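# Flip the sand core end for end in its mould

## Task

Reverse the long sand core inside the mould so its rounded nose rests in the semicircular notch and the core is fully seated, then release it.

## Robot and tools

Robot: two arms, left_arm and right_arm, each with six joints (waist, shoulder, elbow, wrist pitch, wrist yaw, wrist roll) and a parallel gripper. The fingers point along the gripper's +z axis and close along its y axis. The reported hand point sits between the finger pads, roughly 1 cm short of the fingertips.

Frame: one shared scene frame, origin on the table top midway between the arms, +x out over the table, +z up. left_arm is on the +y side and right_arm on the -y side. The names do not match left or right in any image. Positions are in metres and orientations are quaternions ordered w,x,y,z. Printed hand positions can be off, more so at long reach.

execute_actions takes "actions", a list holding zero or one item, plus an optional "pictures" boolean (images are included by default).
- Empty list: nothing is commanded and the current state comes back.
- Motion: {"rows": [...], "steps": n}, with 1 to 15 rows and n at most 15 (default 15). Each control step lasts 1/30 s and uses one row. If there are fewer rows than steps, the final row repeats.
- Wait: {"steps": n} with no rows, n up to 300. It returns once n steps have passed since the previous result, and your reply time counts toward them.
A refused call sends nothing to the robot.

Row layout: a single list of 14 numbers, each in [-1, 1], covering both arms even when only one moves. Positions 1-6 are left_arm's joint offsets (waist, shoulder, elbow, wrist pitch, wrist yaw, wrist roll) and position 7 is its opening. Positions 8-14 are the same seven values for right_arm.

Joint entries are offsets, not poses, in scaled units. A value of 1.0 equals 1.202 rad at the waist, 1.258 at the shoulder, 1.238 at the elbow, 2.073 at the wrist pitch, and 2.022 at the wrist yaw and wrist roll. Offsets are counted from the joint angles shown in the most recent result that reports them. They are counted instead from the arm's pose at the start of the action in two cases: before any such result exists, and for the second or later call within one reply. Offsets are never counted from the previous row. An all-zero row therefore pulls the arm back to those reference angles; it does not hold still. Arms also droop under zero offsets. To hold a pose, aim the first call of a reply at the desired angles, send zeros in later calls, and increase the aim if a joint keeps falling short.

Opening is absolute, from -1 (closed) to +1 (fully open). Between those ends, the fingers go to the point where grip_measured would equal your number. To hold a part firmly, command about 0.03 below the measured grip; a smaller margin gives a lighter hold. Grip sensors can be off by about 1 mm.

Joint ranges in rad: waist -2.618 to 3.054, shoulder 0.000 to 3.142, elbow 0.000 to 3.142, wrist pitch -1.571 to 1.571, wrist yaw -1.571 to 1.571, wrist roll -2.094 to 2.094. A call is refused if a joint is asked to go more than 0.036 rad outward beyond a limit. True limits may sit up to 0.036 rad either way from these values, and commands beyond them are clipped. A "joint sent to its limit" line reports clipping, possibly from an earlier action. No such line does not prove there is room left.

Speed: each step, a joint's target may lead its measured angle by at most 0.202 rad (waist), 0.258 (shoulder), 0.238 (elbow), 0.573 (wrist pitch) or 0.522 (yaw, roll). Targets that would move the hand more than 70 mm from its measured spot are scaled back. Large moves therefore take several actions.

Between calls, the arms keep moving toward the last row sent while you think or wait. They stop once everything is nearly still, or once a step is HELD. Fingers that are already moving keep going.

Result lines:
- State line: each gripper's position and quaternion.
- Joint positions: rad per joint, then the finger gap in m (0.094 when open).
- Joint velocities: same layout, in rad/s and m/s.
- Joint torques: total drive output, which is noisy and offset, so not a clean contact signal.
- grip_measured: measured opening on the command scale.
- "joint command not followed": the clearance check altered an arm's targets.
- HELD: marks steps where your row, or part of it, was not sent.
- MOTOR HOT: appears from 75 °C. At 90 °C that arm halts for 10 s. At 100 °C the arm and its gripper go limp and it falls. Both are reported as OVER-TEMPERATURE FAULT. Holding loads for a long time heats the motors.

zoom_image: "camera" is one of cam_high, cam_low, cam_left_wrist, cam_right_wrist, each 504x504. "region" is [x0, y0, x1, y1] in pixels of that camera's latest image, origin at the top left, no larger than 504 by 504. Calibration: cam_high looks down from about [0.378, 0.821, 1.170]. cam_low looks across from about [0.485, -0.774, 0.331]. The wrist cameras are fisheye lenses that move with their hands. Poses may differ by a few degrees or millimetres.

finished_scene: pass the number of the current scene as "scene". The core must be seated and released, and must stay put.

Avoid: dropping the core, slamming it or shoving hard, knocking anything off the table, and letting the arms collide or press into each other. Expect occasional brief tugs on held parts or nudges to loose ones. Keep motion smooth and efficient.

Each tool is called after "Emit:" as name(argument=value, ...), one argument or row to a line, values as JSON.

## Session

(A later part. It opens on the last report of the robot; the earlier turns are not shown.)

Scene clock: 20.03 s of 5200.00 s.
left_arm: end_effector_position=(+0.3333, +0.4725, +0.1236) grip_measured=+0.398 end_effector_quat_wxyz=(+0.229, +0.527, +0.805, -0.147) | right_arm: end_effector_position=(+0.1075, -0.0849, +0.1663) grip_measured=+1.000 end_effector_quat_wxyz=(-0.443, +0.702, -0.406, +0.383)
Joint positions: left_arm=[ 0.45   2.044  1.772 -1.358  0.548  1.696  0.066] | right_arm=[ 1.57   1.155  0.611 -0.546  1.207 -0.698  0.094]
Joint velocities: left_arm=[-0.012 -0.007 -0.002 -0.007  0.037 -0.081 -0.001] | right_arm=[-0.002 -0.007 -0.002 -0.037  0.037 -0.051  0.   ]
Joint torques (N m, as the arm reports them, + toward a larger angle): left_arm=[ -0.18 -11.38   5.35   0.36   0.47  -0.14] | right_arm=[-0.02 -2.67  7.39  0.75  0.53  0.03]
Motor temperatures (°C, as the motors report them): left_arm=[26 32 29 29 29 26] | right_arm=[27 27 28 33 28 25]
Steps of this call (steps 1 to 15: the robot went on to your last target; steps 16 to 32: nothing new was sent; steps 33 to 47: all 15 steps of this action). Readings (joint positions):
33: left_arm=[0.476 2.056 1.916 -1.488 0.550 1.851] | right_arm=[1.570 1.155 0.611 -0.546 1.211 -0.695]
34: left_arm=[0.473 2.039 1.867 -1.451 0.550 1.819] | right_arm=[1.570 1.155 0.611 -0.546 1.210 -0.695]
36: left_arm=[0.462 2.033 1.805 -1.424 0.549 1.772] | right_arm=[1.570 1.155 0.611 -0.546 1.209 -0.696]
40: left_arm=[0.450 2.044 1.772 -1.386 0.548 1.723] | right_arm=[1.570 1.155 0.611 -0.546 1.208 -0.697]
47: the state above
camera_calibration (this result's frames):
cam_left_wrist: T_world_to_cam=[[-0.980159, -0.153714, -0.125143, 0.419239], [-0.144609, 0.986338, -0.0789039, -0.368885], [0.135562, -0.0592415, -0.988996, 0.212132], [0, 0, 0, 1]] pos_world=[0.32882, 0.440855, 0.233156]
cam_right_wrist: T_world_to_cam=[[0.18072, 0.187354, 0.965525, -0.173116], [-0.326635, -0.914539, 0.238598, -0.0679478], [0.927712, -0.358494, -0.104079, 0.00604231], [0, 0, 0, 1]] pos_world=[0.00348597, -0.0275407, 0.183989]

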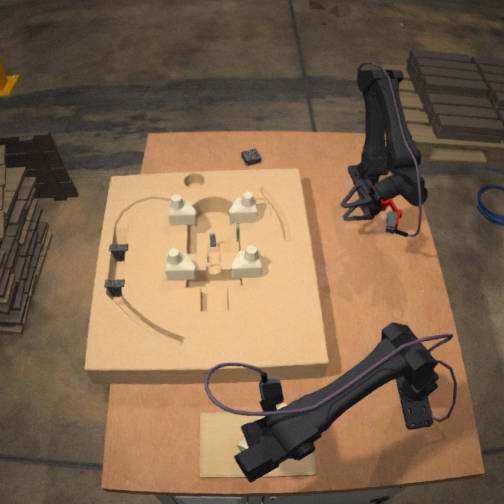

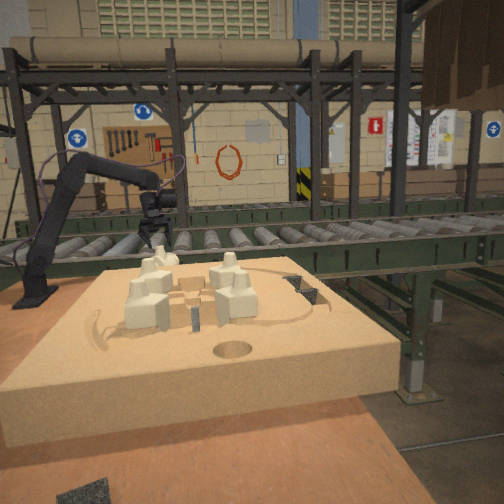

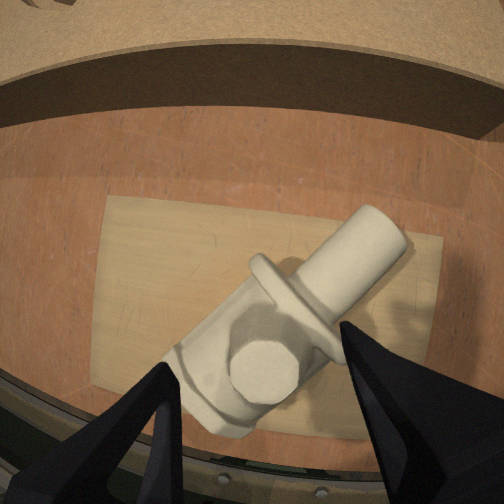

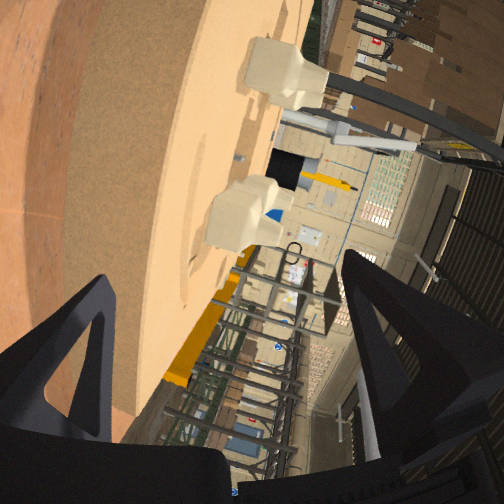

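Emit:
execute_actions(
  actions=[
    {"rows":[[0.016,-0.015,-0.077,0.04,0.008,0.03,0.2,0,0,0,0,0,0,1]]},
  ],
  pictures=false,
)

Emit:
execute_actions(
  actions=[
    {"rows":[[0,-0.01,0,0,0.008,0,-0.36,0,0,0,0,0,0,1]],"steps":10},
  ],
)

Scene clock: 21.90 s of 5200.00 s.
left_arm: end_effector_position=(+0.3278, +0.4755, +0.1033) grip_measured=+0.202 end_effector_quat_wxyz=(+0.232, +0.542, +0.795, -0.142) | right_arm: end_effector_position=(+0.1073, -0.0847, +0.1658) grip_measured=+1.000 end_effector_quat_wxyz=(-0.441, +0.704, -0.405, +0.382)
Joint positions: left_arm=[ 0.463  2.038  1.682 -1.281  0.547  1.748  0.056] | right_arm=[ 1.57   1.155  0.611 -0.546  1.204 -0.701  0.094]
Joint velocities: left_arm=[-0.002 -0.017 -0.012  0.037 -0.022 -0.095  0.   ] | right_arm=[-0.002  0.007  0.002 -0.037  0.037 -0.007  0.   ]
Joint torques (N m, as the arm reports them, + toward a larger angle): left_arm=[  0.5  -10.87   5.16   0.37   0.49   0.03] | right_arm=[-0.04 -2.67  7.39  0.75  0.53  0.02]
Motor temperatures (°C, as the motors report them): left_arm=[26 32 29 29 29 26] | right_arm=[27 27 28 33 28 25]
Steps of this call (steps 1 to 15: the robot went on to your last target; steps 16 to 41: nothing new was sent; steps 42 to 56: all 15 steps of this action). Readings (joint positions):
42: left_arm=[0.450 2.041 1.760 -1.339 0.550 1.696] | right_arm=[1.570 1.155 0.611 -0.546 1.207 -0.698]
43: left_arm=[0.452 2.035 1.736 -1.321 0.550 1.707] | right_arm=[1.570 1.155 0.611 -0.546 1.206 -0.699]
45: left_arm=[0.458 2.035 1.701 -1.309 0.550 1.723] | right_arm=[1.570 1.155 0.611 -0.546 1.206 -0.700]
49: left_arm=[0.463 2.038 1.682 -1.296 0.547 1.739] | right_arm=[1.570 1.155 0.611 -0.546 1.204 -0.701]
56: the state above

Scene clock: 22.23 s of 5200.00 s.
left_arm: end_effector_position=(+0.3287, +0.4760, +0.1032) grip_measured=-0.292 end_effector_quat_wxyz=(+0.233, +0.543, +0.795, -0.139) | right_arm: end_effector_position=(+0.1070, -0.0845, +0.1653) grip_measured=+1.000 end_effector_quat_wxyz=(-0.440, +0.705, -0.404, +0.382)
Joint positions: left_arm=[ 0.463  2.038  1.682 -1.276  0.547  1.749  0.033] | right_arm=[ 1.57   1.155  0.611 -0.546  1.201 -0.705  0.094]
Joint velocities: left_arm=[ 0.002 -0.002  0.002  0.066  0.022 -0.007 -0.   ] | right_arm=[ 0.002 -0.007  0.007 -0.022 -0.022  0.022  0.   ]
Joint torques (N m, as the arm reports them, + toward a larger angle): left_arm=[  0.   -10.93   5.49   0.31   0.48  -0.03] | right_arm=[-0.02 -2.68  7.4   0.76  0.54  0.01]
Motor temperatures (°C, as the motors report them): left_arm=[26 32 29 29 29 26] | right_arm=[27 27 28 33 28 25]
Steps of this call (steps 1 to 10: all 10 steps of this action). Readings (joint positions):
1: left_arm=[0.463 2.038 1.682 -1.281 0.547 1.748] | right_arm=[1.570 1.155 0.611 -0.546 1.204 -0.702]
2: left_arm=[0.463 2.038 1.682 -1.281 0.547 1.748] | right_arm=[1.570 1.155 0.611 -0.546 1.203 -0.703]
4: left_arm=[0.463 2.038 1.682 -1.276 0.547 1.748] | right_arm=[1.570 1.155 0.611 -0.546 1.202 -0.704]
8: left_arm=[0.463 2.038 1.682 -1.276 0.547 1.749] | right_arm=[1.570 1.155 0.611 -0.546 1.201 -0.705]
10: the state above
camera_calibration (this result's frames):
cam_left_wrist: T_world_to_cam=[[-0.981336, -0.121202, -0.149299, 0.40008], [-0.111704, 0.99124, -0.0704721, -0.388636], [0.156532, -0.0524795, -0.986278, 0.182391], [0, 0, 0, 1]] pos_world=[0.32065, 0.443294, 0.212232]
cam_right_wrist: T_world_to_cam=[[0.18314, 0.195106, 0.963532, -0.17146], [-0.321037, -0.914506, 0.246199, -0.0693411], [0.92919, -0.354418, -0.104846, 0.00686164], [0, 0, 0, 1]] pos_world=[0.00276425, -0.0275281, 0.182998]

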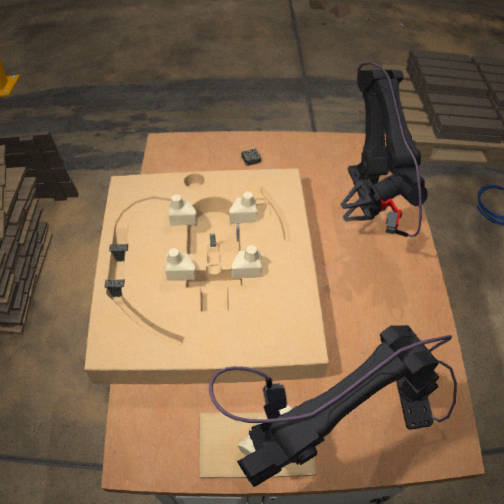

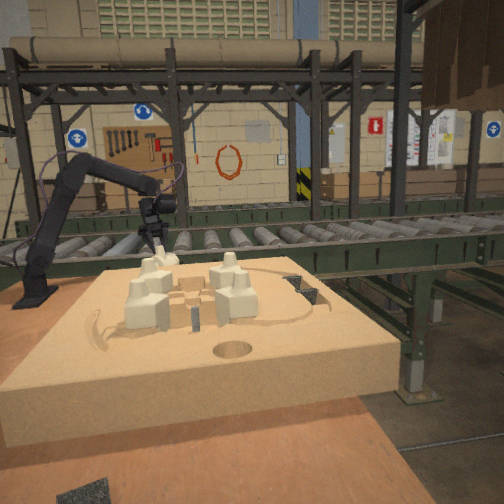

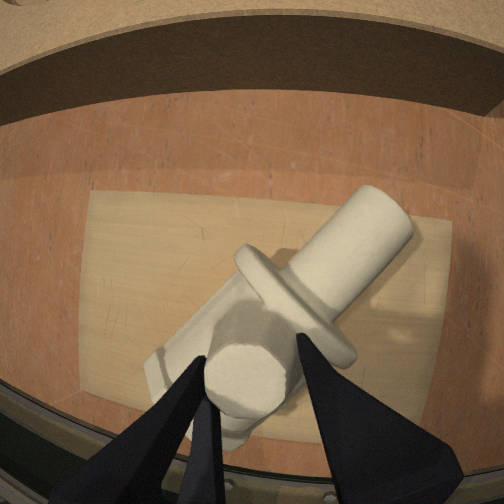

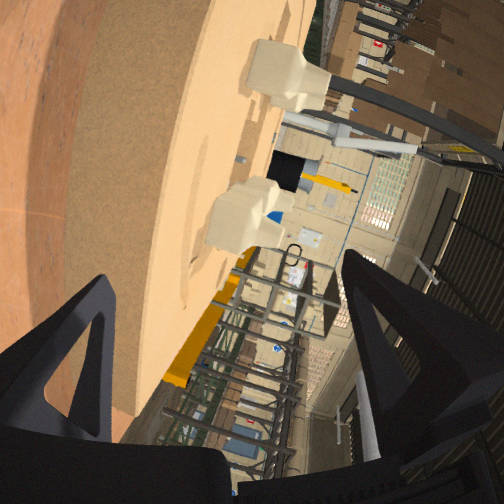

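A bit shallow; regrip deeper, then lift.

Emit:
execute_actions(
  actions=[
    {"rows":[[0,-0.01,0,0,0.008,0,0,0,0,0,0,0,0,1],[0,-0.01,0,0,0.008,0,0,0,0,0,0,0,0,1],[-0.011,-0.008,-0.022,0.008,0.008,0,0,0,0,0,0,0,0,1]],"steps":12},
  ],
  pictures=false,
)

Emit:
execute_actions(
  actions=[
    {"rows":[[0,-0.01,0,0,0.008,0,-0.34,0,0,0,0,0,0,1]],"steps":10},
  ],
  pictures=false,
)

Emit:
execute_actions(
  actions=[
    {"rows":[[0,-0.05,0.1,-0.03,0.04,0,-0.34,0,0,0,0,0,0,1],[0,-0.05,0.1,-0.03,0.04,0,-0.34,0,0,0,0,0,0,1],[0,-0.05,0.15,-0.05,0.04,0,-0.34,0,0,0,0,0,0,1],[0,-0.05,0.15,-0.05,0.04,0,-0.34,0,0,0,0,0,0,1],[0,-0.05,0.2,-0.08,0.04,0,-0.34,0,0,0,0,0,0,1],[0,-0.05,0.2,-0.08,0.04,0,-0.34,0,0,0,0,0,0,1],[0,-0.05,0.36,-0.05,0,-0.35,-0.34,0,0,0,0,0,0,1]]},
  ],
)

Scene clock: 24.53 s of 5200.00 s.
left_arm: end_effector_position=(+0.3279, +0.4726, +0.0990) grip_measured=-0.002 end_effector_quat_wxyz=(+0.231, +0.545, +0.793, -0.143) | right_arm: end_effector_position=(+0.1068, -0.0842, +0.1648) grip_measured=+1.000 end_effector_quat_wxyz=(-0.439, +0.707, -0.402, +0.381)
Joint positions: left_arm=[ 0.456  2.038  1.665 -1.265  0.547  1.749  0.047] | right_arm=[ 1.57   1.155  0.611 -0.546  1.198 -0.708  0.094]
Joint velocities: left_arm=[-0.007  0.007 -0.002 -0.051  0.037 -0.007  0.   ] | right_arm=[-0.002 -0.022 -0.007  0.022  0.051 -0.051  0.   ]
Joint torques (N m, as the arm reports them, + toward a larger angle): left_arm=[ -0.55 -10.65   4.58   0.35   0.48  -0.02] | right_arm=[-0.02 -2.67  7.39  0.76  0.56  0.04]
Motor temperatures (°C, as the motors report them): left_arm=[26 32 29 28 29 26] | right_arm=[27 27 28 33 28 25]
Steps of this call (steps 1 to 15: the robot went on to your last target; steps 16 to 57: nothing new was sent; steps 58 to 69: all 12 steps of this action). Readings (joint positions):
58: left_arm=[0.463 2.038 1.682 -1.276 0.547 1.749] | right_arm=[1.570 1.155 0.611 -0.546 1.200 -0.706]
59: left_arm=[0.463 2.038 1.682 -1.276 0.547 1.749] | right_arm=[1.570 1.155 0.611 -0.546 1.200 -0.706]
61: left_arm=[0.462 2.038 1.676 -1.271 0.547 1.749] | right_arm=[1.570 1.155 0.611 -0.546 1.199 -0.707]
65: left_arm=[0.457 2.038 1.665 -1.267 0.547 1.749] | right_arm=[1.570 1.155 0.611 -0.546 1.198 -0.708]
69: the state above

Scene clock: 24.87 s of 5200.00 s.
left_arm: end_effector_position=(+0.3284, +0.4725, +0.0995) grip_measured=-0.250 end_effector_quat_wxyz=(+0.233, +0.545, +0.793, -0.142) | right_arm: end_effector_position=(+0.1066, -0.0840, +0.1644) grip_measured=+1.000 end_effector_quat_wxyz=(-0.438, +0.708, -0.401, +0.381)
Joint positions: left_arm=[ 0.456  2.037  1.665 -1.263  0.549  1.749  0.035] | right_arm=[ 1.57   1.155  0.611 -0.546  1.194 -0.711  0.094]
Joint velocities: left_arm=[ 0.002 -0.002  0.002 -0.007 -0.037  0.037 -0.   ] | right_arm=[ 0.002 -0.012 -0.007 -0.051  0.007 -0.007  0.   ]
Joint torques (N m, as the arm reports them, + toward a larger angle): left_arm=[  0.01 -10.85   5.51   0.33   0.44  -0.03] | right_arm=[-0.02 -2.68  7.4   0.76  0.55  0.02]
Motor temperatures (°C, as the motors report them): left_arm=[26 32 29 28 29 26] | right_arm=[27 27 28 33 28 25]
Steps of this call (steps 1 to 10: all 10 steps of this action). Readings (joint positions):
1: left_arm=[0.456 2.038 1.665 -1.265 0.547 1.749] | right_arm=[1.570 1.155 0.611 -0.546 1.197 -0.709]
2: left_arm=[0.456 2.037 1.665 -1.264 0.548 1.749] | right_arm=[1.570 1.155 0.611 -0.546 1.197 -0.709]
4: left_arm=[0.456 2.037 1.665 -1.263 0.549 1.749] | right_arm=[1.570 1.155 0.611 -0.546 1.196 -0.710]
8: left_arm=[0.456 2.037 1.665 -1.263 0.549 1.749] | right_arm=[1.570 1.155 0.611 -0.546 1.195 -0.711]
10: the state above

Scene clock: 25.37 s of 5200.00 s.
left_arm: end_effector_position=(+0.3789, +0.5098, +0.2169) grip_measured=-0.250 end_effector_quat_wxyz=(+0.276, +0.343, +0.896, -0.057) | right_arm: end_effector_position=(+0.1063, -0.0838, +0.1639) grip_measured=+1.000 end_effector_quat_wxyz=(-0.437, +0.710, -0.400, +0.380)
Joint positions: left_arm=[ 0.456  2.009  2.077 -1.351  0.502  1.181  0.035] | right_arm=[ 1.57   1.155  0.611 -0.546  1.191 -0.715  0.094]
Joint velocities: left_arm=[ 0.002 -0.12   0.046 -0.154  0.051 -0.769 -0.001] | right_arm=[-0.012  0.027 -0.002 -0.037  0.007 -0.066  0.   ]
Joint torques (N m, as the arm reports them, + toward a larger angle): left_arm=[  0.13 -11.97   8.37   0.83   0.72  -0.11] | right_arm=[-0.03 -2.68  7.4   0.76  0.55  0.02]
Motor temperatures (°C, as the motors report them): left_arm=[26 33 29 28 29 26] | right_arm=[27 27 28 33 28 25]
Steps of this call (steps 1 to 15: all 15 steps of this action). Readings (joint positions):
1: left_arm=[0.456 2.036 1.677 -1.272 0.549 1.749] | right_arm=[1.570 1.155 0.611 -0.546 1.194 -0.712]
2: left_arm=[0.456 2.040 1.695 -1.287 0.547 1.748] | right_arm=[1.570 1.155 0.611 -0.546 1.194 -0.713]
4: left_arm=[0.456 2.041 1.749 -1.318 0.546 1.748] | right_arm=[1.570 1.155 0.611 -0.546 1.193 -0.714]
8: left_arm=[0.456 2.039 1.905 -1.368 0.530 1.621] | right_arm=[1.570 1.155 0.611 -0.546 1.192 -0.714]
15: the state above
camera_calibration (this result's frames):
cam_left_wrist: T_world_to_cam=[[-0.803374, -0.558425, -0.206765, 0.638372], [-0.556637, 0.827597, -0.0723706, -0.156043], [0.211532, 0.0569527, -0.97571, 0.209533], [0, 0, 0, 1]] pos_world=[0.381669, 0.47369, 0.325143]
cam_right_wrist: T_world_to_cam=[[0.186495, 0.206666, 0.960473, -0.168983], [-0.31266, -0.914312, 0.257443, -0.0713766], [0.931377, -0.348313, -0.105898, 0.00806611], [0, 0, 0, 1]] pos_world=[0.00168529, -0.0275279, 0.181533]

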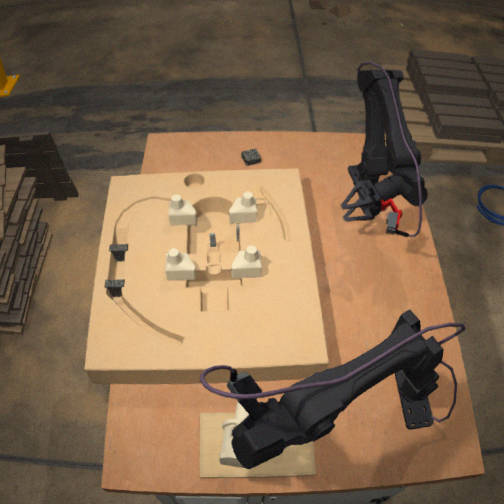

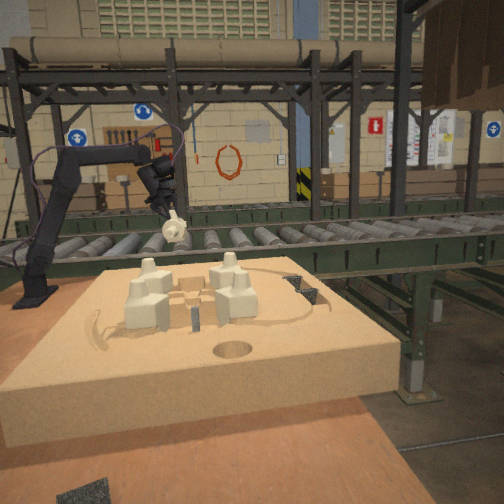

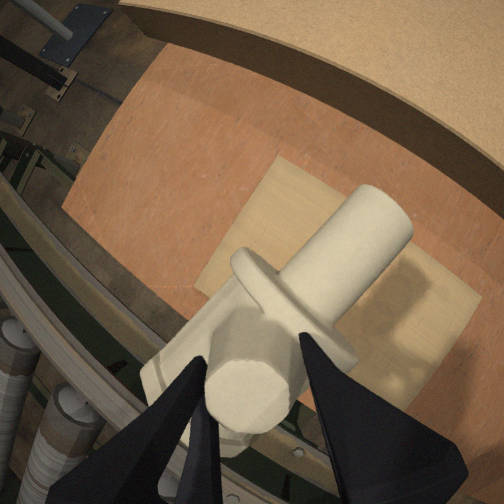

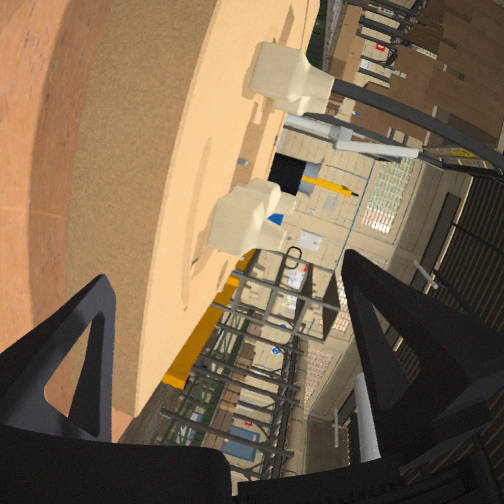

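Emit:
execute_actions(
  actions=[
    {"rows":[[-0.68,0.07,0.24,0.17,-0.25,-0.59,-0.32,0,0,0,0,0,0,1]]},
  ],
  pictures=false,
)

Emit:
execute_actions(
  actions=[
    {"steps":25},
  ],
  pictures=false,
)

Scene clock: 26.60 s of 5200.00 s.
left_arm: end_effector_position=(+0.4907, +0.3737, +0.1982) grip_measured=-0.253 end_effector_quat_wxyz=(+0.251, +0.123, +0.960, +0.019) | right_arm: end_effector_position=(+0.1061, -0.0836, +0.1634) grip_measured=+1.000 end_effector_quat_wxyz=(-0.436, +0.712, -0.399, +0.380)
Joint positions: left_arm=[-0.04   2.186  2.273 -1.149  0.04   0.274  0.035] | right_arm=[ 1.57   1.155  0.611 -0.546  1.188 -0.719  0.094]
Joint velocities: left_arm=[-1.043  0.076  0.007  0.022 -0.125 -1.018  0.   ] | right_arm=[-0.002 -0.007  0.002 -0.037 -0.051 -0.081  0.   ]
Joint torques (N m, as the arm reports them, + toward a larger angle): left_arm=[ -0.66 -15.6   10.84   1.74   0.02  -0.05] | right_arm=[-0.03 -2.68  7.4   0.76  0.54  0.03]
Motor temperatures (°C, as the motors report them): left_arm=[26 33 29 29 29 26] | right_arm=[27 27 28 33 28 25]
Steps of this call (steps 1 to 22: the robot went on to your last target; steps 23 to 37: all 15 steps of this action). Readings (joint positions):
23: left_arm=[0.443 2.021 2.097 -1.395 0.453 1.006] | right_arm=[1.570 1.155 0.611 -0.546 1.191 -0.716]
24: left_arm=[0.419 2.040 2.134 -1.389 0.383 0.942] | right_arm=[1.570 1.155 0.611 -0.546 1.190 -0.716]
26: left_arm=[0.354 2.086 2.200 -1.329 0.258 0.827] | right_arm=[1.570 1.155 0.611 -0.546 1.190 -0.717]
30: left_arm=[0.219 2.149 2.261 -1.213 0.117 0.596] | right_arm=[1.570 1.155 0.611 -0.546 1.188 -0.718]
37: the state above

Scene clock: 27.43 s of 5200.00 s.
left_arm: end_effector_position=(+0.4782, +0.2080, +0.2102) grip_measured=-0.253 end_effector_quat_wxyz=(+0.274, +0.142, +0.950, -0.041) | right_arm: end_effector_position=(+0.1061, -0.0836, +0.1634) grip_measured=+1.000 end_effector_quat_wxyz=(-0.436, +0.712, -0.399, +0.380)
Joint positions: left_arm=[-0.363  2.193  2.307 -1.123  0.002  0.003  0.035] | right_arm=[ 1.57   1.155  0.611 -0.546  1.188 -0.719  0.094]
Joint velocities: left_arm=[-0.002 -0.012 -0.007  0.051 -0.051 -0.007 -0.   ] | right_arm=[-0.007 -0.002  0.007  0.007  0.022 -0.007  0.   ]
Joint torques (N m, as the arm reports them, + toward a larger angle): left_arm=[  0.08 -17.73  11.09   2.06   0.05  -0.12] | right_arm=[-0.03 -2.68  7.4   0.76  0.54  0.02]
Motor temperatures (°C, as the motors report them): left_arm=[26 33 30 29 29 26] | right_arm=[27 27 28 33 28 25]
Steps of this call (steps 1 to 25: the robot went on to your last target). Readings (joint positions):
1: left_arm=[-0.077 2.188 2.273 -1.148 0.035 0.246] | right_arm=[1.570 1.155 0.611 -0.546 1.188 -0.719]
2: left_arm=[-0.115 2.190 2.273 -1.148 0.032 0.221] | right_arm=[1.570 1.155 0.611 -0.546 1.188 -0.719]
4: left_arm=[-0.188 2.192 2.273 -1.148 0.027 0.178] | right_arm=[1.570 1.155 0.611 -0.546 1.188 -0.719]
8: left_arm=[-0.321 2.193 2.276 -1.145 0.026 0.106] | right_arm=[1.570 1.155 0.611 -0.546 1.188 -0.719]
25: the state above

Emit:
execute_actions(
  actions=[
    {"rows":[[-0.02,-0.05,0.04,0.05,0,0,-0.32,0,0,0,0,0,0,1],[-0.04,-0.05,0.04,0.05,0,0,-0.32,0,0,0,0,0,0,1],[-0.06,-0.05,0.04,0.05,0,0,-0.32,0,0,0,0,0,0,1],[-0.08,-0.05,0.04,0.05,0,0,-0.32,0,0,0,0,0,0,1],[-0.1,-0.05,0.04,0.05,0,0,-0.32,0,0,0,0,0,0,1],[-0.115,-0.05,0.04,0.05,0,0,-0.32,0,0,0,0,0,0,1],[-0.13,-0.05,0.04,0.05,0,0,-0.32,0,0,0,0,0,0,1],[-0.14,-0.05,0.04,0.05,0,0,-0.32,0,0,0,0,0,0,1],[-0.15,-0.05,0.04,0.05,0,0,-0.32,0,0,0,0,0,0,1],[-0.163,-0.05,0.04,0.05,0,0,-0.32,0,0,0,0,0,0,1]]},
  ],
  pictures=false,
)

Emit:
execute_actions(
  actions=[
    {"steps":12},
  ],
  pictures=false,
)

Emit:
execute_actions(
  actions=[
    {"rows":[[0,-0.045,0,0.06,0,0,-0.32,0,0,0,0,0,0,1],[0,-0.045,-0.02,0.07,0,0,-0.32,0,0,0,0,0,0,1],[0,-0.045,-0.04,0.08,0,0,-0.32,0,0,0,0,0,0,1],[0,-0.045,-0.07,0.095,0,0,-0.32,0,0,0,0,0,0,1]]},
  ],
)

Emit:
zoom_image(
  camera="cam_high",
  region=[150, 220, 280, 330],
)

Emit:
zoom_image(
  camera="cam_low",
  region=[130, 200, 260, 320],
)

Scene clock: 30.97 s of 5200.00 s.
left_arm: end_effector_position=(+0.4286, +0.0916, +0.2108) grip_measured=-0.253 end_effector_quat_wxyz=(+0.266, +0.249, +0.927, -0.083) | right_arm: end_effector_position=(+0.1058, -0.0834, +0.1630) grip_measured=+1.000 end_effector_quat_wxyz=(-0.435, +0.713, -0.397, +0.380)
Joint positions: left_arm=[-0.589  2.193  2.307 -1.12   0.024 -0.002  0.035] | right_arm=[ 1.57   1.155  0.611 -0.546  1.185 -0.722  0.094]
Joint velocities: left_arm=[-0.115  0.002 -0.007 -0.066  0.212  0.007 -0.001] | right_arm=[ 0.012 -0.012  0.002 -0.022 -0.051  0.037  0.   ]
Joint torques (N m, as the arm reports them, + toward a larger angle): left_arm=[  3.28 -16.35  10.44   2.01  -0.5    0.03] | right_arm=[-0.03 -2.68  7.4   0.76  0.52  0.02]
Motor temperatures (°C, as the motors report them): left_arm=[26 35 30 30 29 26] | right_arm=[27 27 28 33 28 25]
Steps of this call (steps 1 to 30: the robot went on to your last target; steps 31 to 90: nothing new was sent; then 0.03 s passed at rest; steps 91 to 105: all 15 steps of this action). Readings (joint positions):
91: left_arm=[-0.364 2.193 2.307 -1.123 -0.000 -0.002] | right_arm=[1.570 1.155 0.611 -0.546 1.188 -0.719]
92: left_arm=[-0.368 2.193 2.307 -1.123 -0.003 -0.002] | right_arm=[1.570 1.155 0.611 -0.546 1.187 -0.720]
94: left_arm=[-0.385 2.193 2.307 -1.123 -0.014 -0.002] | right_arm=[1.570 1.155 0.611 -0.546 1.186 -0.721]
98: left_arm=[-0.465 2.193 2.307 -1.123 -0.021 -0.002] | right_arm=[1.570 1.155 0.611 -0.546 1.185 -0.722]
105: the state above

Scene clock: 31.37 s of 5200.00 s.
left_arm: end_effector_position=(+0.4390, +0.1104, +0.2108) grip_measured=-0.253 end_effector_quat_wxyz=(+0.270, +0.231, +0.932, -0.068) | right_arm: end_effector_position=(+0.1058, -0.0834, +0.1629) grip_measured=+1.000 end_effector_quat_wxyz=(-0.435, +0.713, -0.397, +0.379)
Joint positions: left_arm=[-0.557  2.193  2.307 -1.12   0.001 -0.002  0.035] | right_arm=[ 1.57   1.155  0.611 -0.546  1.185 -0.722  0.094]
Joint velocities: left_arm=[ 0.002  0.007  0.002 -0.022  0.051  0.022 -0.002] | right_arm=[-0.007 -0.007 -0.002 -0.051 -0.11  -0.051  0.   ]
Joint torques (N m, as the arm reports them, + toward a larger angle): left_arm=[ -0.08 -16.33  10.41   2.03   0.01   0.02] | right_arm=[-0.03 -2.67  7.4   0.76  0.53  0.02]
Motor temperatures (°C, as the motors report them): left_arm=[26 35 30 31 29 26] | right_arm=[27 27 28 33 28 25]
Steps of this call (steps 1 to 12: the robot went on to your last target). Readings (joint positions):
1: left_arm=[-0.591 2.193 2.307 -1.120 0.028 -0.002] | right_arm=[1.570 1.155 0.611 -0.546 1.185 -0.722]
2: left_arm=[-0.590 2.193 2.307 -1.120 0.028 -0.002] | right_arm=[1.570 1.155 0.611 -0.546 1.185 -0.722]
4: left_arm=[-0.581 2.193 2.307 -1.120 0.024 -0.002] | right_arm=[1.570 1.155 0.611 -0.546 1.185 -0.722]
8: left_arm=[-0.562 2.193 2.307 -1.120 0.010 -0.002] | right_arm=[1.570 1.155 0.611 -0.546 1.185 -0.722]
12: the state above

Scene clock: 31.87 s of 5200.00 s.
left_arm: end_effector_position=(+0.4423, +0.1071, +0.1772) grip_measured=-0.253 end_effector_quat_wxyz=(+0.257, +0.233, +0.935, -0.067) | right_arm: end_effector_position=(+0.1055, -0.0832, +0.1625) grip_measured=+1.000 end_effector_quat_wxyz=(-0.434, +0.715, -0.396, +0.379)
Joint positions: left_arm=[-0.558  2.2    2.194 -1.028  0.005 -0.001  0.035] | right_arm=[ 1.57   1.155  0.611 -0.546  1.182 -0.726  0.094]
Joint velocities: left_arm=[ 0.017 -0.007  0.007  0.095 -0.022 -0.022 -0.   ] | right_arm=[-0.002 -0.002  0.007 -0.007  0.022  0.037  0.   ]
Joint torques (N m, as the arm reports them, + toward a larger angle): left_arm=[  0.06 -16.63   8.54   1.96  -0.02  -0.04] | right_arm=[-0.03 -2.68  7.43  0.76  0.53  0.03]
Motor temperatures (°C, as the motors report them): left_arm=[26 35 30 31 29 26] | right_arm=[27 27 28 33 28 25]
Steps of this call (steps 1 to 15: all 15 steps of this action). Readings (joint positions):
1: left_arm=[-0.557 2.193 2.304 -1.117 0.002 -0.002] | right_arm=[1.570 1.155 0.611 -0.546 1.184 -0.723]
2: left_arm=[-0.557 2.192 2.297 -1.109 0.002 -0.002] | right_arm=[1.570 1.155 0.611 -0.546 1.184 -0.724]
4: left_arm=[-0.557 2.188 2.262 -1.079 0.002 -0.002] | right_arm=[1.570 1.155 0.611 -0.546 1.183 -0.724]
8: left_arm=[-0.557 2.194 2.203 -1.044 0.002 -0.002] | right_arm=[1.570 1.155 0.611 -0.546 1.182 -0.725]
15: the state above
camera_calibration (this result's frames):
cam_left_wrist: T_world_to_cam=[[-0.676074, -0.72835, -0.111489, 0.401246], [-0.725879, 0.684349, -0.0690452, 0.299187], [0.126586, 0.0342476, -0.991364, 0.223094], [0, 0, 0, 1]] pos_world=[0.460205, 0.079859, 0.286559]
cam_right_wrist: T_world_to_cam=[[0.18983, 0.218626, 0.957166, -0.166396], [-0.303827, -0.913959, 0.269014, -0.0734385], [0.933624, -0.34188, -0.107072, 0.00934663], [0, 0, 0, 1]] pos_world=[0.00054801, -0.0275458, 0.180025]

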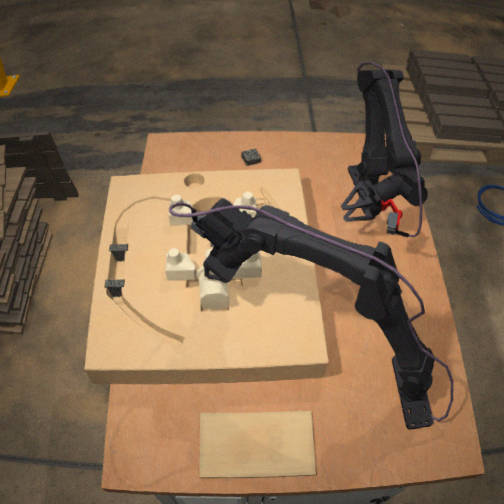

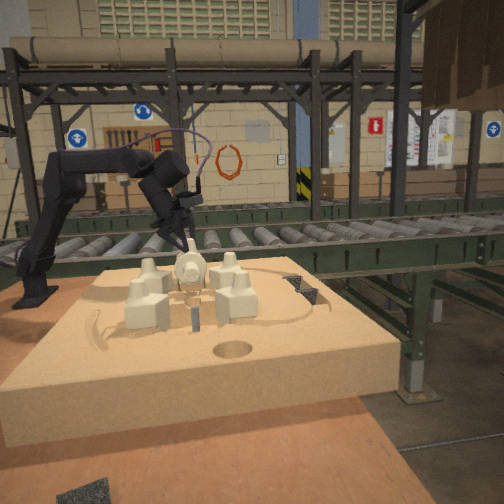

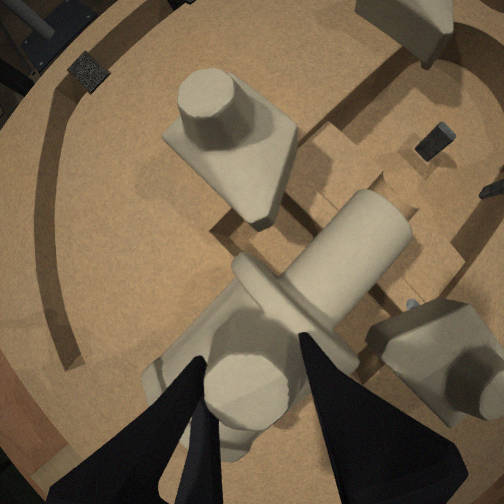

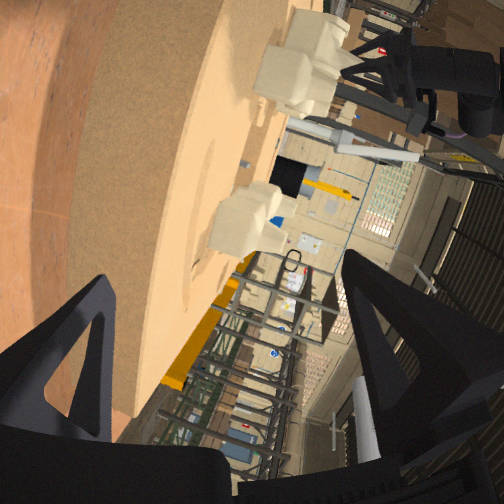

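Region (150, 220, 280, 330) of cam_high's 504x504 image, scaled by 3.877, with more detail than that image has; it fills the top 426 rows of this view, and the rest is white.

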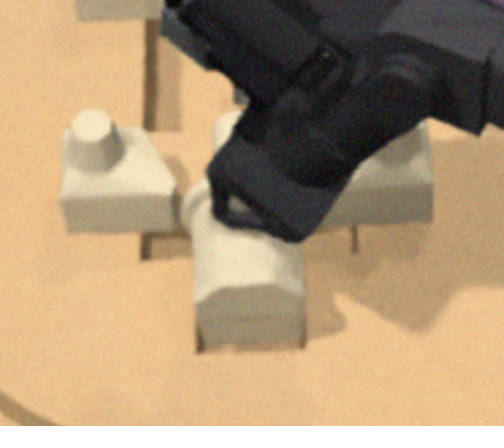

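Region (130, 200, 260, 320) of cam_low's 504x504 image, scaled by 3.877, with more detail than that image has; it fills the top 465 rows of this view, and the rest is white.

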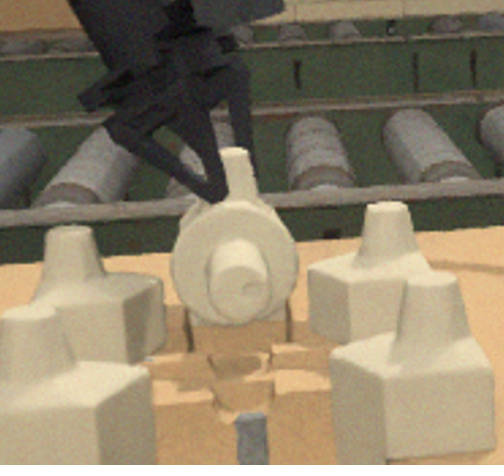

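Emit:
execute_actions(
  actions=[
    {"rows":[[-0.009,-0.04,-0.015,0.068,0,-0.018,-0.32,0,0,0,0,0,0,1]]},
  ],
  pictures=false,
)

Emit:
execute_actions(
  actions=[
    {"rows":[[0,-0.04,-0.015,0.062,0,0,-0.32,0,0,0,0,0,0,1]]},
  ],
)

Emit:
zoom_image(
  camera="cam_high",
  region=[150, 220, 280, 330],
)

Emit:
zoom_image(
  camera="cam_low",
  region=[130, 200, 260, 320],
)

Scene clock: 33.77 s of 5200.00 s.
left_arm: end_effector_position=(+0.4435, +0.1050, +0.1656) grip_measured=-0.253 end_effector_quat_wxyz=(+0.254, +0.222, +0.939, -0.070) | right_arm: end_effector_position=(+0.1053, -0.0830, +0.1620) grip_measured=+1.000 end_effector_quat_wxyz=(-0.433, +0.717, -0.395, +0.379)
Joint positions: left_arm=[-0.561  2.203  2.154 -0.988  0.004 -0.028  0.035] | right_arm=[ 1.57   1.155  0.611 -0.546  1.178 -0.729  0.094]
Joint velocities: left_arm=[-0.022 -0.002  0.002  0.051  0.051  0.007  0.001] | right_arm=[ 0.017 -0.012 -0.012 -0.037 -0.007  0.037  0.   ]
Joint torques (N m, as the arm reports them, + toward a larger angle): left_arm=[ -0.69 -15.99   8.17   2.01   0.    -0.13] | right_arm=[-0.02 -2.68  7.4   0.76  0.54  0.02]
Motor temperatures (°C, as the motors report them): left_arm=[26 35 30 31 29 26] | right_arm=[27 27 28 33 28 25]
Steps of this call (steps 1 to 15: the robot went on to your last target; steps 16 to 42: nothing new was sent; steps 43 to 57: all 15 steps of this action). Readings (joint positions):
43: left_arm=[-0.558 2.199 2.188 -1.018 0.005 -0.005] | right_arm=[1.570 1.155 0.611 -0.546 1.181 -0.727]
44: left_arm=[-0.558 2.199 2.180 -1.009 0.005 -0.010] | right_arm=[1.570 1.155 0.611 -0.546 1.180 -0.727]
46: left_arm=[-0.559 2.199 2.165 -0.997 0.005 -0.017] | right_arm=[1.570 1.155 0.611 -0.546 1.180 -0.728]
50: left_arm=[-0.561 2.203 2.154 -0.993 0.004 -0.024] | right_arm=[1.570 1.155 0.611 -0.546 1.179 -0.729]
57: the state above

Scene clock: 34.27 s of 5200.00 s.
left_arm: end_effector_position=(+0.4440, +0.1049, +0.1535) grip_measured=-0.253 end_effector_quat_wxyz=(+0.250, +0.223, +0.940, -0.068) | right_arm: end_effector_position=(+0.1051, -0.0828, +0.1616) grip_measured=+1.000 end_effector_quat_wxyz=(-0.432, +0.718, -0.394, +0.378)
Joint positions: left_arm=[-0.561  2.206  2.115 -0.955  0.003 -0.027  0.035] | right_arm=[ 1.57   1.155  0.611 -0.546  1.175 -0.733  0.094]
Joint velocities: left_arm=[-0.007 -0.017  0.002 -0.051 -0.051 -0.051  0.   ] | right_arm=[-0.012 -0.017 -0.017 -0.007 -0.066 -0.007  0.   ]
Joint torques (N m, as the arm reports them, + toward a larger angle): left_arm=[ -0.03 -15.98   8.11   1.94   0.    -0.02] | right_arm=[-0.03 -2.68  7.41  0.76  0.52  0.03]
Motor temperatures (°C, as the motors report them): left_arm=[26 36 30 31 29 26] | right_arm=[27 27 28 33 28 25]
Steps of this call (steps 1 to 15: all 15 steps of this action). Readings (joint positions):
1: left_arm=[-0.561 2.203 2.148 -0.983 0.004 -0.028] | right_arm=[1.570 1.155 0.611 -0.546 1.178 -0.730]
2: left_arm=[-0.561 2.202 2.140 -0.974 0.004 -0.028] | right_arm=[1.570 1.155 0.611 -0.546 1.177 -0.730]
4: left_arm=[-0.561 2.202 2.126 -0.964 0.004 -0.028] | right_arm=[1.570 1.155 0.611 -0.546 1.177 -0.731]
8: left_arm=[-0.561 2.206 2.115 -0.958 0.003 -0.027] | right_arm=[1.570 1.155 0.611 -0.546 1.176 -0.732]
15: the state above
camera_calibration (this result's frames):
cam_left_wrist: T_world_to_cam=[[-0.662644, -0.742598, -0.097218, 0.391524], [-0.740949, 0.668937, -0.0593115, 0.307186], [0.109077, 0.0327312, -0.993494, 0.207674], [0, 0, 0, 1]] pos_world=[0.464398, 0.0784592, 0.262605]
cam_right_wrist: T_world_to_cam=[[0.191684, 0.226234, 0.955026, -0.164756], [-0.298264, -0.913621, 0.27629, -0.0747185], [0.935038, -0.33781, -0.107649, 0.0101196], [0, 0, 0, 1]] pos_world=[-0.000166937, -0.0275723, 0.17908]

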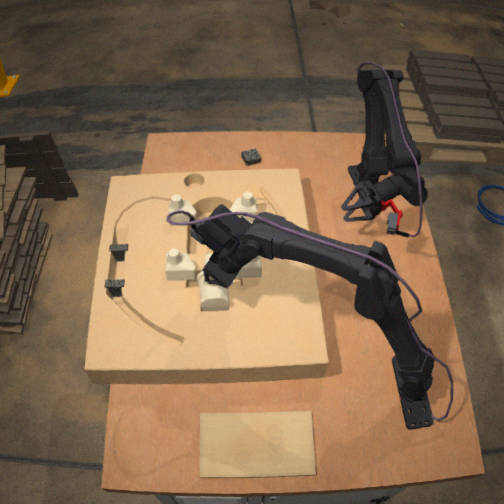

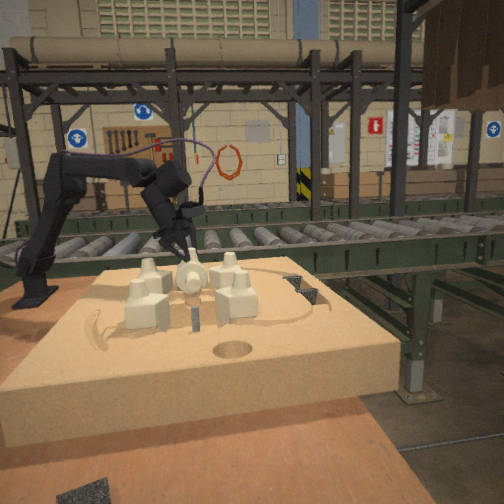

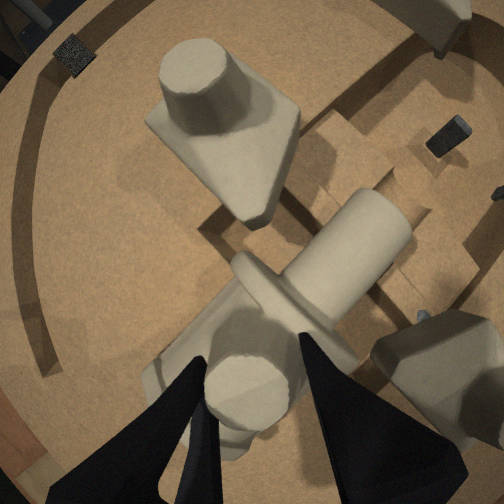

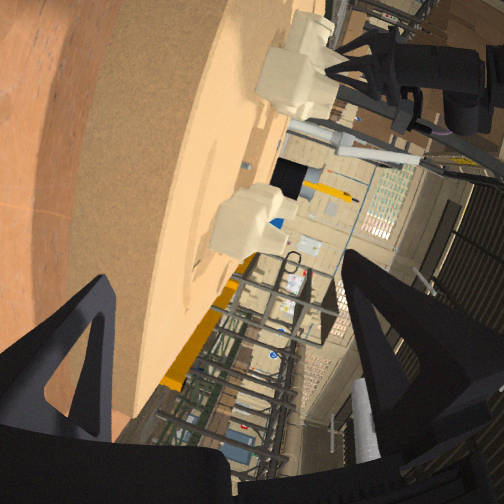

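Region (150, 220, 280, 330) of cam_high's 504x504 image, scaled by 3.877, with more detail than that image has; it fills the top 426 rows of this view, and the rest is white.

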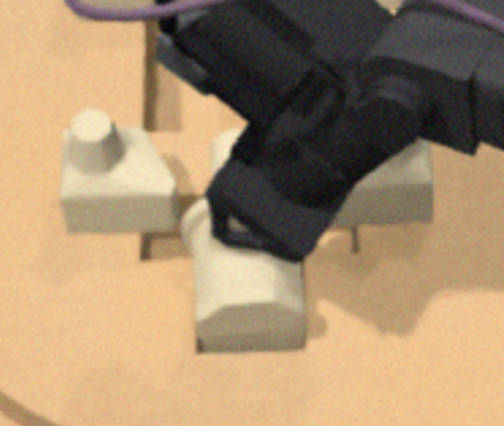

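Region (130, 200, 260, 320) of cam_low's 504x504 image, scaled by 3.877, with more detail than that image has; it fills the top 465 rows of this view, and the rest is white.

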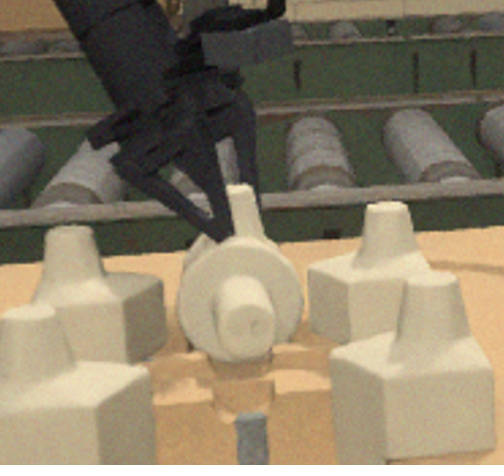

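Emit:
execute_actions(
  actions=[
    {"rows":[[0.012,-0.04,-0.015,0.06,0,0.012,-0.32,0,0,0,0,0,0,1]],"steps":12},
  ],
  pictures=false,
)

Emit:
execute_actions(
  actions=[
    {"rows":[[0.01,-0.04,-0.02,0.055,-0.015,0,-0.32,0,0,0,0,0,0,1]],"steps":12},
  ],
  pictures=false,
)

Emit:
execute_actions(
  actions=[
    {"rows":[[0,-0.02,-0.02,0.04,-0.015,0,-0.32,0,0,0,0,0,0,1]],"steps":12},
  ],
  pictures=false,
)

Emit:
execute_actions(
  actions=[
    {"rows":[[0,-0.02,0,0.01,0,0,0.1,0,0,0,0,0,0,1]],"steps":10},
  ],
)

Emit:
zoom_image(
  camera="cam_low",
  region=[160, 240, 230, 320],
)

Scene clock: 36.47 s of 5200.00 s.
left_arm: end_effector_position=(+0.4437, +0.1063, +0.1438) grip_measured=-0.253 end_effector_quat_wxyz=(+0.246, +0.230, +0.939, -0.067) | right_arm: end_effector_position=(+0.1048, -0.0826, +0.1611) grip_measured=+1.000 end_effector_quat_wxyz=(-0.431, +0.720, -0.393, +0.378)
Joint positions: left_arm=[-0.557  2.205  2.078 -0.929  0.01  -0.009  0.035] | right_arm=[ 1.57   1.155  0.611 -0.546  1.172 -0.736  0.094]
Joint velocities: left_arm=[-0.007 -0.002  0.002  0.066 -0.037 -0.022  0.001] | right_arm=[-0.007 -0.007 -0.002 -0.139  0.037  0.037  0.   ]
Joint torques (N m, as the arm reports them, + toward a larger angle): left_arm=[  0.87 -15.72   7.92   1.97  -0.08   0.01] | right_arm=[-0.02 -2.67  7.4   0.76  0.52  0.02]
Motor temperatures (°C, as the motors report them): left_arm=[26 36 30 32 29 26] | right_arm=[27 27 28 33 28 25]
Steps of this call (steps 1 to 15: the robot went on to your last target; steps 16 to 54: nothing new was sent; steps 55 to 66: all 12 steps of this action). Readings (joint positions):
55: left_arm=[-0.561 2.206 2.109 -0.949 0.003 -0.025] | right_arm=[1.570 1.155 0.611 -0.546 1.175 -0.733]
56: left_arm=[-0.560 2.205 2.101 -0.941 0.003 -0.022] | right_arm=[1.570 1.155 0.611 -0.546 1.174 -0.734]
58: left_arm=[-0.558 2.205 2.087 -0.932 0.005 -0.017] | right_arm=[1.570 1.155 0.611 -0.546 1.173 -0.735]
62: left_arm=[-0.557 2.205 2.078 -0.931 0.010 -0.011] | right_arm=[1.570 1.155 0.611 -0.546 1.173 -0.736]
66: the state above

Scene clock: 36.87 s of 5200.00 s.
left_arm: end_effector_position=(+0.4422, +0.1074, +0.1385) grip_measured=-0.253 end_effector_quat_wxyz=(+0.243, +0.230, +0.940, -0.068) | right_arm: end_effector_position=(+0.1046, -0.0824, +0.1607) grip_measured=+1.000 end_effector_quat_wxyz=(-0.430, +0.721, -0.391, +0.377)
Joint positions: left_arm=[-0.555  2.199  2.051 -0.912  0.013 -0.008  0.035] | right_arm=[ 1.57   1.155  0.611 -0.546  1.169 -0.74   0.094]
Joint velocities: left_arm=[ 0.012 -0.017  0.007 -0.022  0.037  0.007 -0.001] | right_arm=[-0.007  0.012  0.022 -0.007  0.095 -0.022  0.   ]
Joint torques (N m, as the arm reports them, + toward a larger angle): left_arm=[  0.96 -15.26   6.69   1.93  -0.34  -0.06] | right_arm=[-0.03 -2.69  7.4   0.77  0.52  0.04]
Motor temperatures (°C, as the motors report them): left_arm=[26 36 30 32 29 26] | right_arm=[27 27 28 33 28 25]
Steps of this call (steps 1 to 12: all 12 steps of this action). Readings (joint positions):
1: left_arm=[-0.557 2.204 2.072 -0.924 0.009 -0.009] | right_arm=[1.570 1.155 0.611 -0.546 1.172 -0.737]
2: left_arm=[-0.557 2.201 2.064 -0.919 0.009 -0.009] | right_arm=[1.570 1.155 0.611 -0.546 1.172 -0.737]
4: left_arm=[-0.556 2.200 2.053 -0.915 0.010 -0.008] | right_arm=[1.570 1.155 0.611 -0.546 1.170 -0.738]
8: left_arm=[-0.555 2.199 2.051 -0.912 0.013 -0.008] | right_arm=[1.570 1.155 0.611 -0.546 1.170 -0.739]
12: the state above

Scene clock: 37.27 s of 5200.00 s.
left_arm: end_effector_position=(+0.4419, +0.1075, +0.1373) grip_measured=-0.253 end_effector_quat_wxyz=(+0.244, +0.230, +0.939, -0.068) | right_arm: end_effector_position=(+0.1044, -0.0822, +0.1603) grip_measured=+1.000 end_effector_quat_wxyz=(-0.429, +0.723, -0.390, +0.377)
Joint positions: left_arm=[-0.555  2.194  2.036 -0.9    0.013 -0.008  0.035] | right_arm=[ 1.57   1.155  0.611 -0.546  1.167 -0.743  0.094]
Joint velocities: left_arm=[-0.012  0.007 -0.007 -0.066  0.007 -0.007 -0.001] | right_arm=[-0.027  0.017  0.002 -0.037  0.037 -0.037  0.   ]
Joint torques (N m, as the arm reports them, + toward a larger angle): left_arm=[  0.   -13.45   5.54   1.72  -0.33  -0.02] | right_arm=[-0.04 -2.67  7.41  0.77  0.53  0.02]
Motor temperatures (°C, as the motors report them): left_arm=[26 36 30 32 29 26] | right_arm=[27 27 28 33 28 25]
Steps of this call (steps 1 to 12: all 12 steps of this action). Readings (joint positions):
1: left_arm=[-0.555 2.199 2.046 -0.910 0.013 -0.008] | right_arm=[1.570 1.155 0.611 -0.546 1.169 -0.740]
2: left_arm=[-0.555 2.197 2.042 -0.906 0.013 -0.008] | right_arm=[1.570 1.155 0.611 -0.546 1.169 -0.741]
4: left_arm=[-0.555 2.194 2.037 -0.902 0.013 -0.008] | right_arm=[1.570 1.155 0.611 -0.546 1.168 -0.742]
8: left_arm=[-0.555 2.194 2.036 -0.900 0.013 -0.008] | right_arm=[1.570 1.155 0.611 -0.546 1.167 -0.742]
12: the state above

Scene clock: 37.60 s of 5200.00 s.
left_arm: end_effector_position=(+0.4420, +0.1073, +0.1376) grip_measured=+0.098 end_effector_quat_wxyz=(+0.245, +0.230, +0.939, -0.069) | right_arm: end_effector_position=(+0.1041, -0.0821, +0.1599) grip_measured=+1.000 end_effector_quat_wxyz=(-0.428, +0.724, -0.389, +0.377)
Joint positions: left_arm=[-0.555  2.193  2.036 -0.899  0.014 -0.008  0.052] | right_arm=[ 1.57   1.155  0.611 -0.546  1.164 -0.746  0.094]
Joint velocities: left_arm=[ 0.007 -0.007  0.002 -0.037 -0.037  0.007 -0.   ] | right_arm=[-0.012 -0.002 -0.007 -0.007 -0.051 -0.007  0.   ]
Joint torques (N m, as the arm reports them, + toward a larger angle): left_arm=[ -0.02 -13.88   6.36   1.33  -0.01  -0.03] | right_arm=[-0.04 -2.68  7.41  0.77  0.52  0.02]
Motor temperatures (°C, as the motors report them): left_arm=[26 36 30 32 29 26] | right_arm=[27 27 28 33 28 25]
Steps of this call (steps 1 to 10: all 10 steps of this action). Readings (joint positions):
1: left_arm=[-0.555 2.193 2.036 -0.901 0.014 -0.008] | right_arm=[1.570 1.155 0.611 -0.546 1.166 -0.743]
2: left_arm=[-0.555 2.193 2.036 -0.899 0.014 -0.008] | right_arm=[1.570 1.155 0.611 -0.546 1.166 -0.744]
4: left_arm=[-0.555 2.193 2.036 -0.899 0.014 -0.008] | right_arm=[1.570 1.155 0.611 -0.546 1.165 -0.745]
8: left_arm=[-0.555 2.193 2.036 -0.899 0.014 -0.008] | right_arm=[1.570 1.155 0.611 -0.546 1.164 -0.746]
10: the state above
camera_calibration (this result's frames):
cam_left_wrist: T_world_to_cam=[[-0.675508, -0.731246, -0.0947027, 0.394547], [-0.730401, 0.681192, -0.0499169, 0.295883], [0.101012, 0.0354517, -0.994253, 0.195415], [0, 0, 0, 1]] pos_world=[0.462893, 0.0800303, 0.246426]
cam_right_wrist: T_world_to_cam=[[0.194787, 0.240883, 0.950807, -0.161602], [-0.287595, -0.912742, 0.290157, -0.0771216], [0.937735, -0.329967, -0.108514, 0.0115528], [0, 0, 0, 1]] pos_world=[-0.00153537, -0.027653, 0.177283]

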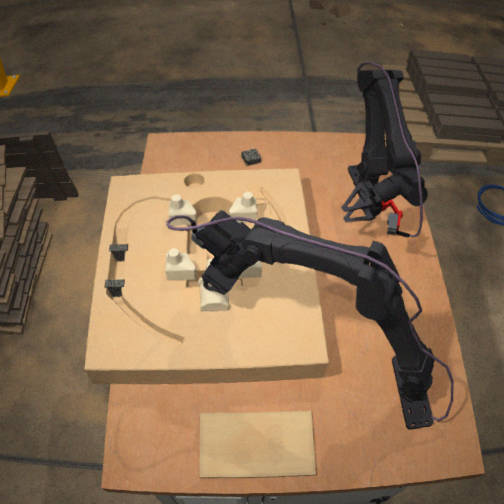

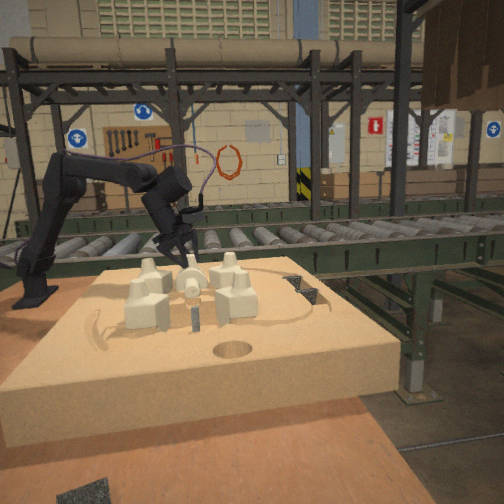

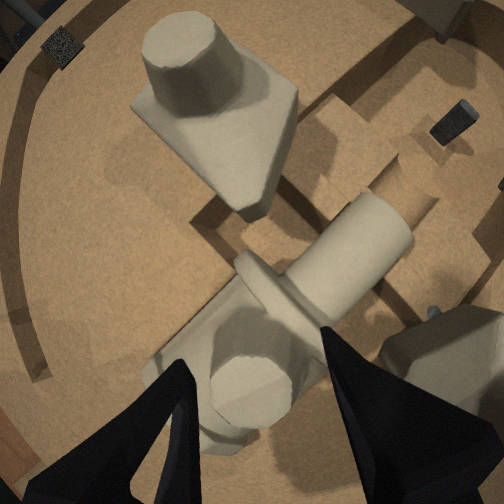

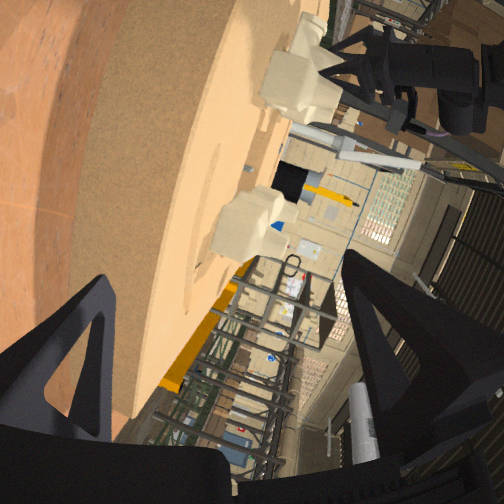

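Region (160, 240, 230, 320) of cam_low's 504x504 image, scaled by 6.300, with more detail than that image has; it fills the left 441 columns of this view, and the rest is white.

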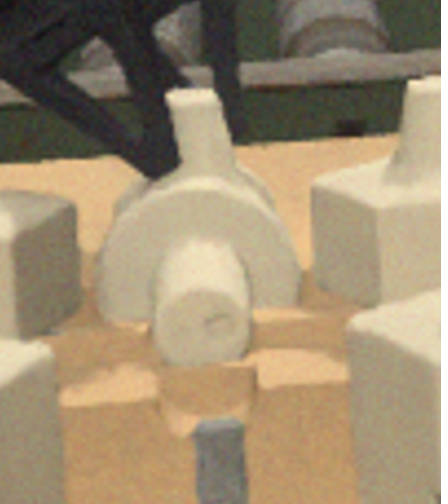

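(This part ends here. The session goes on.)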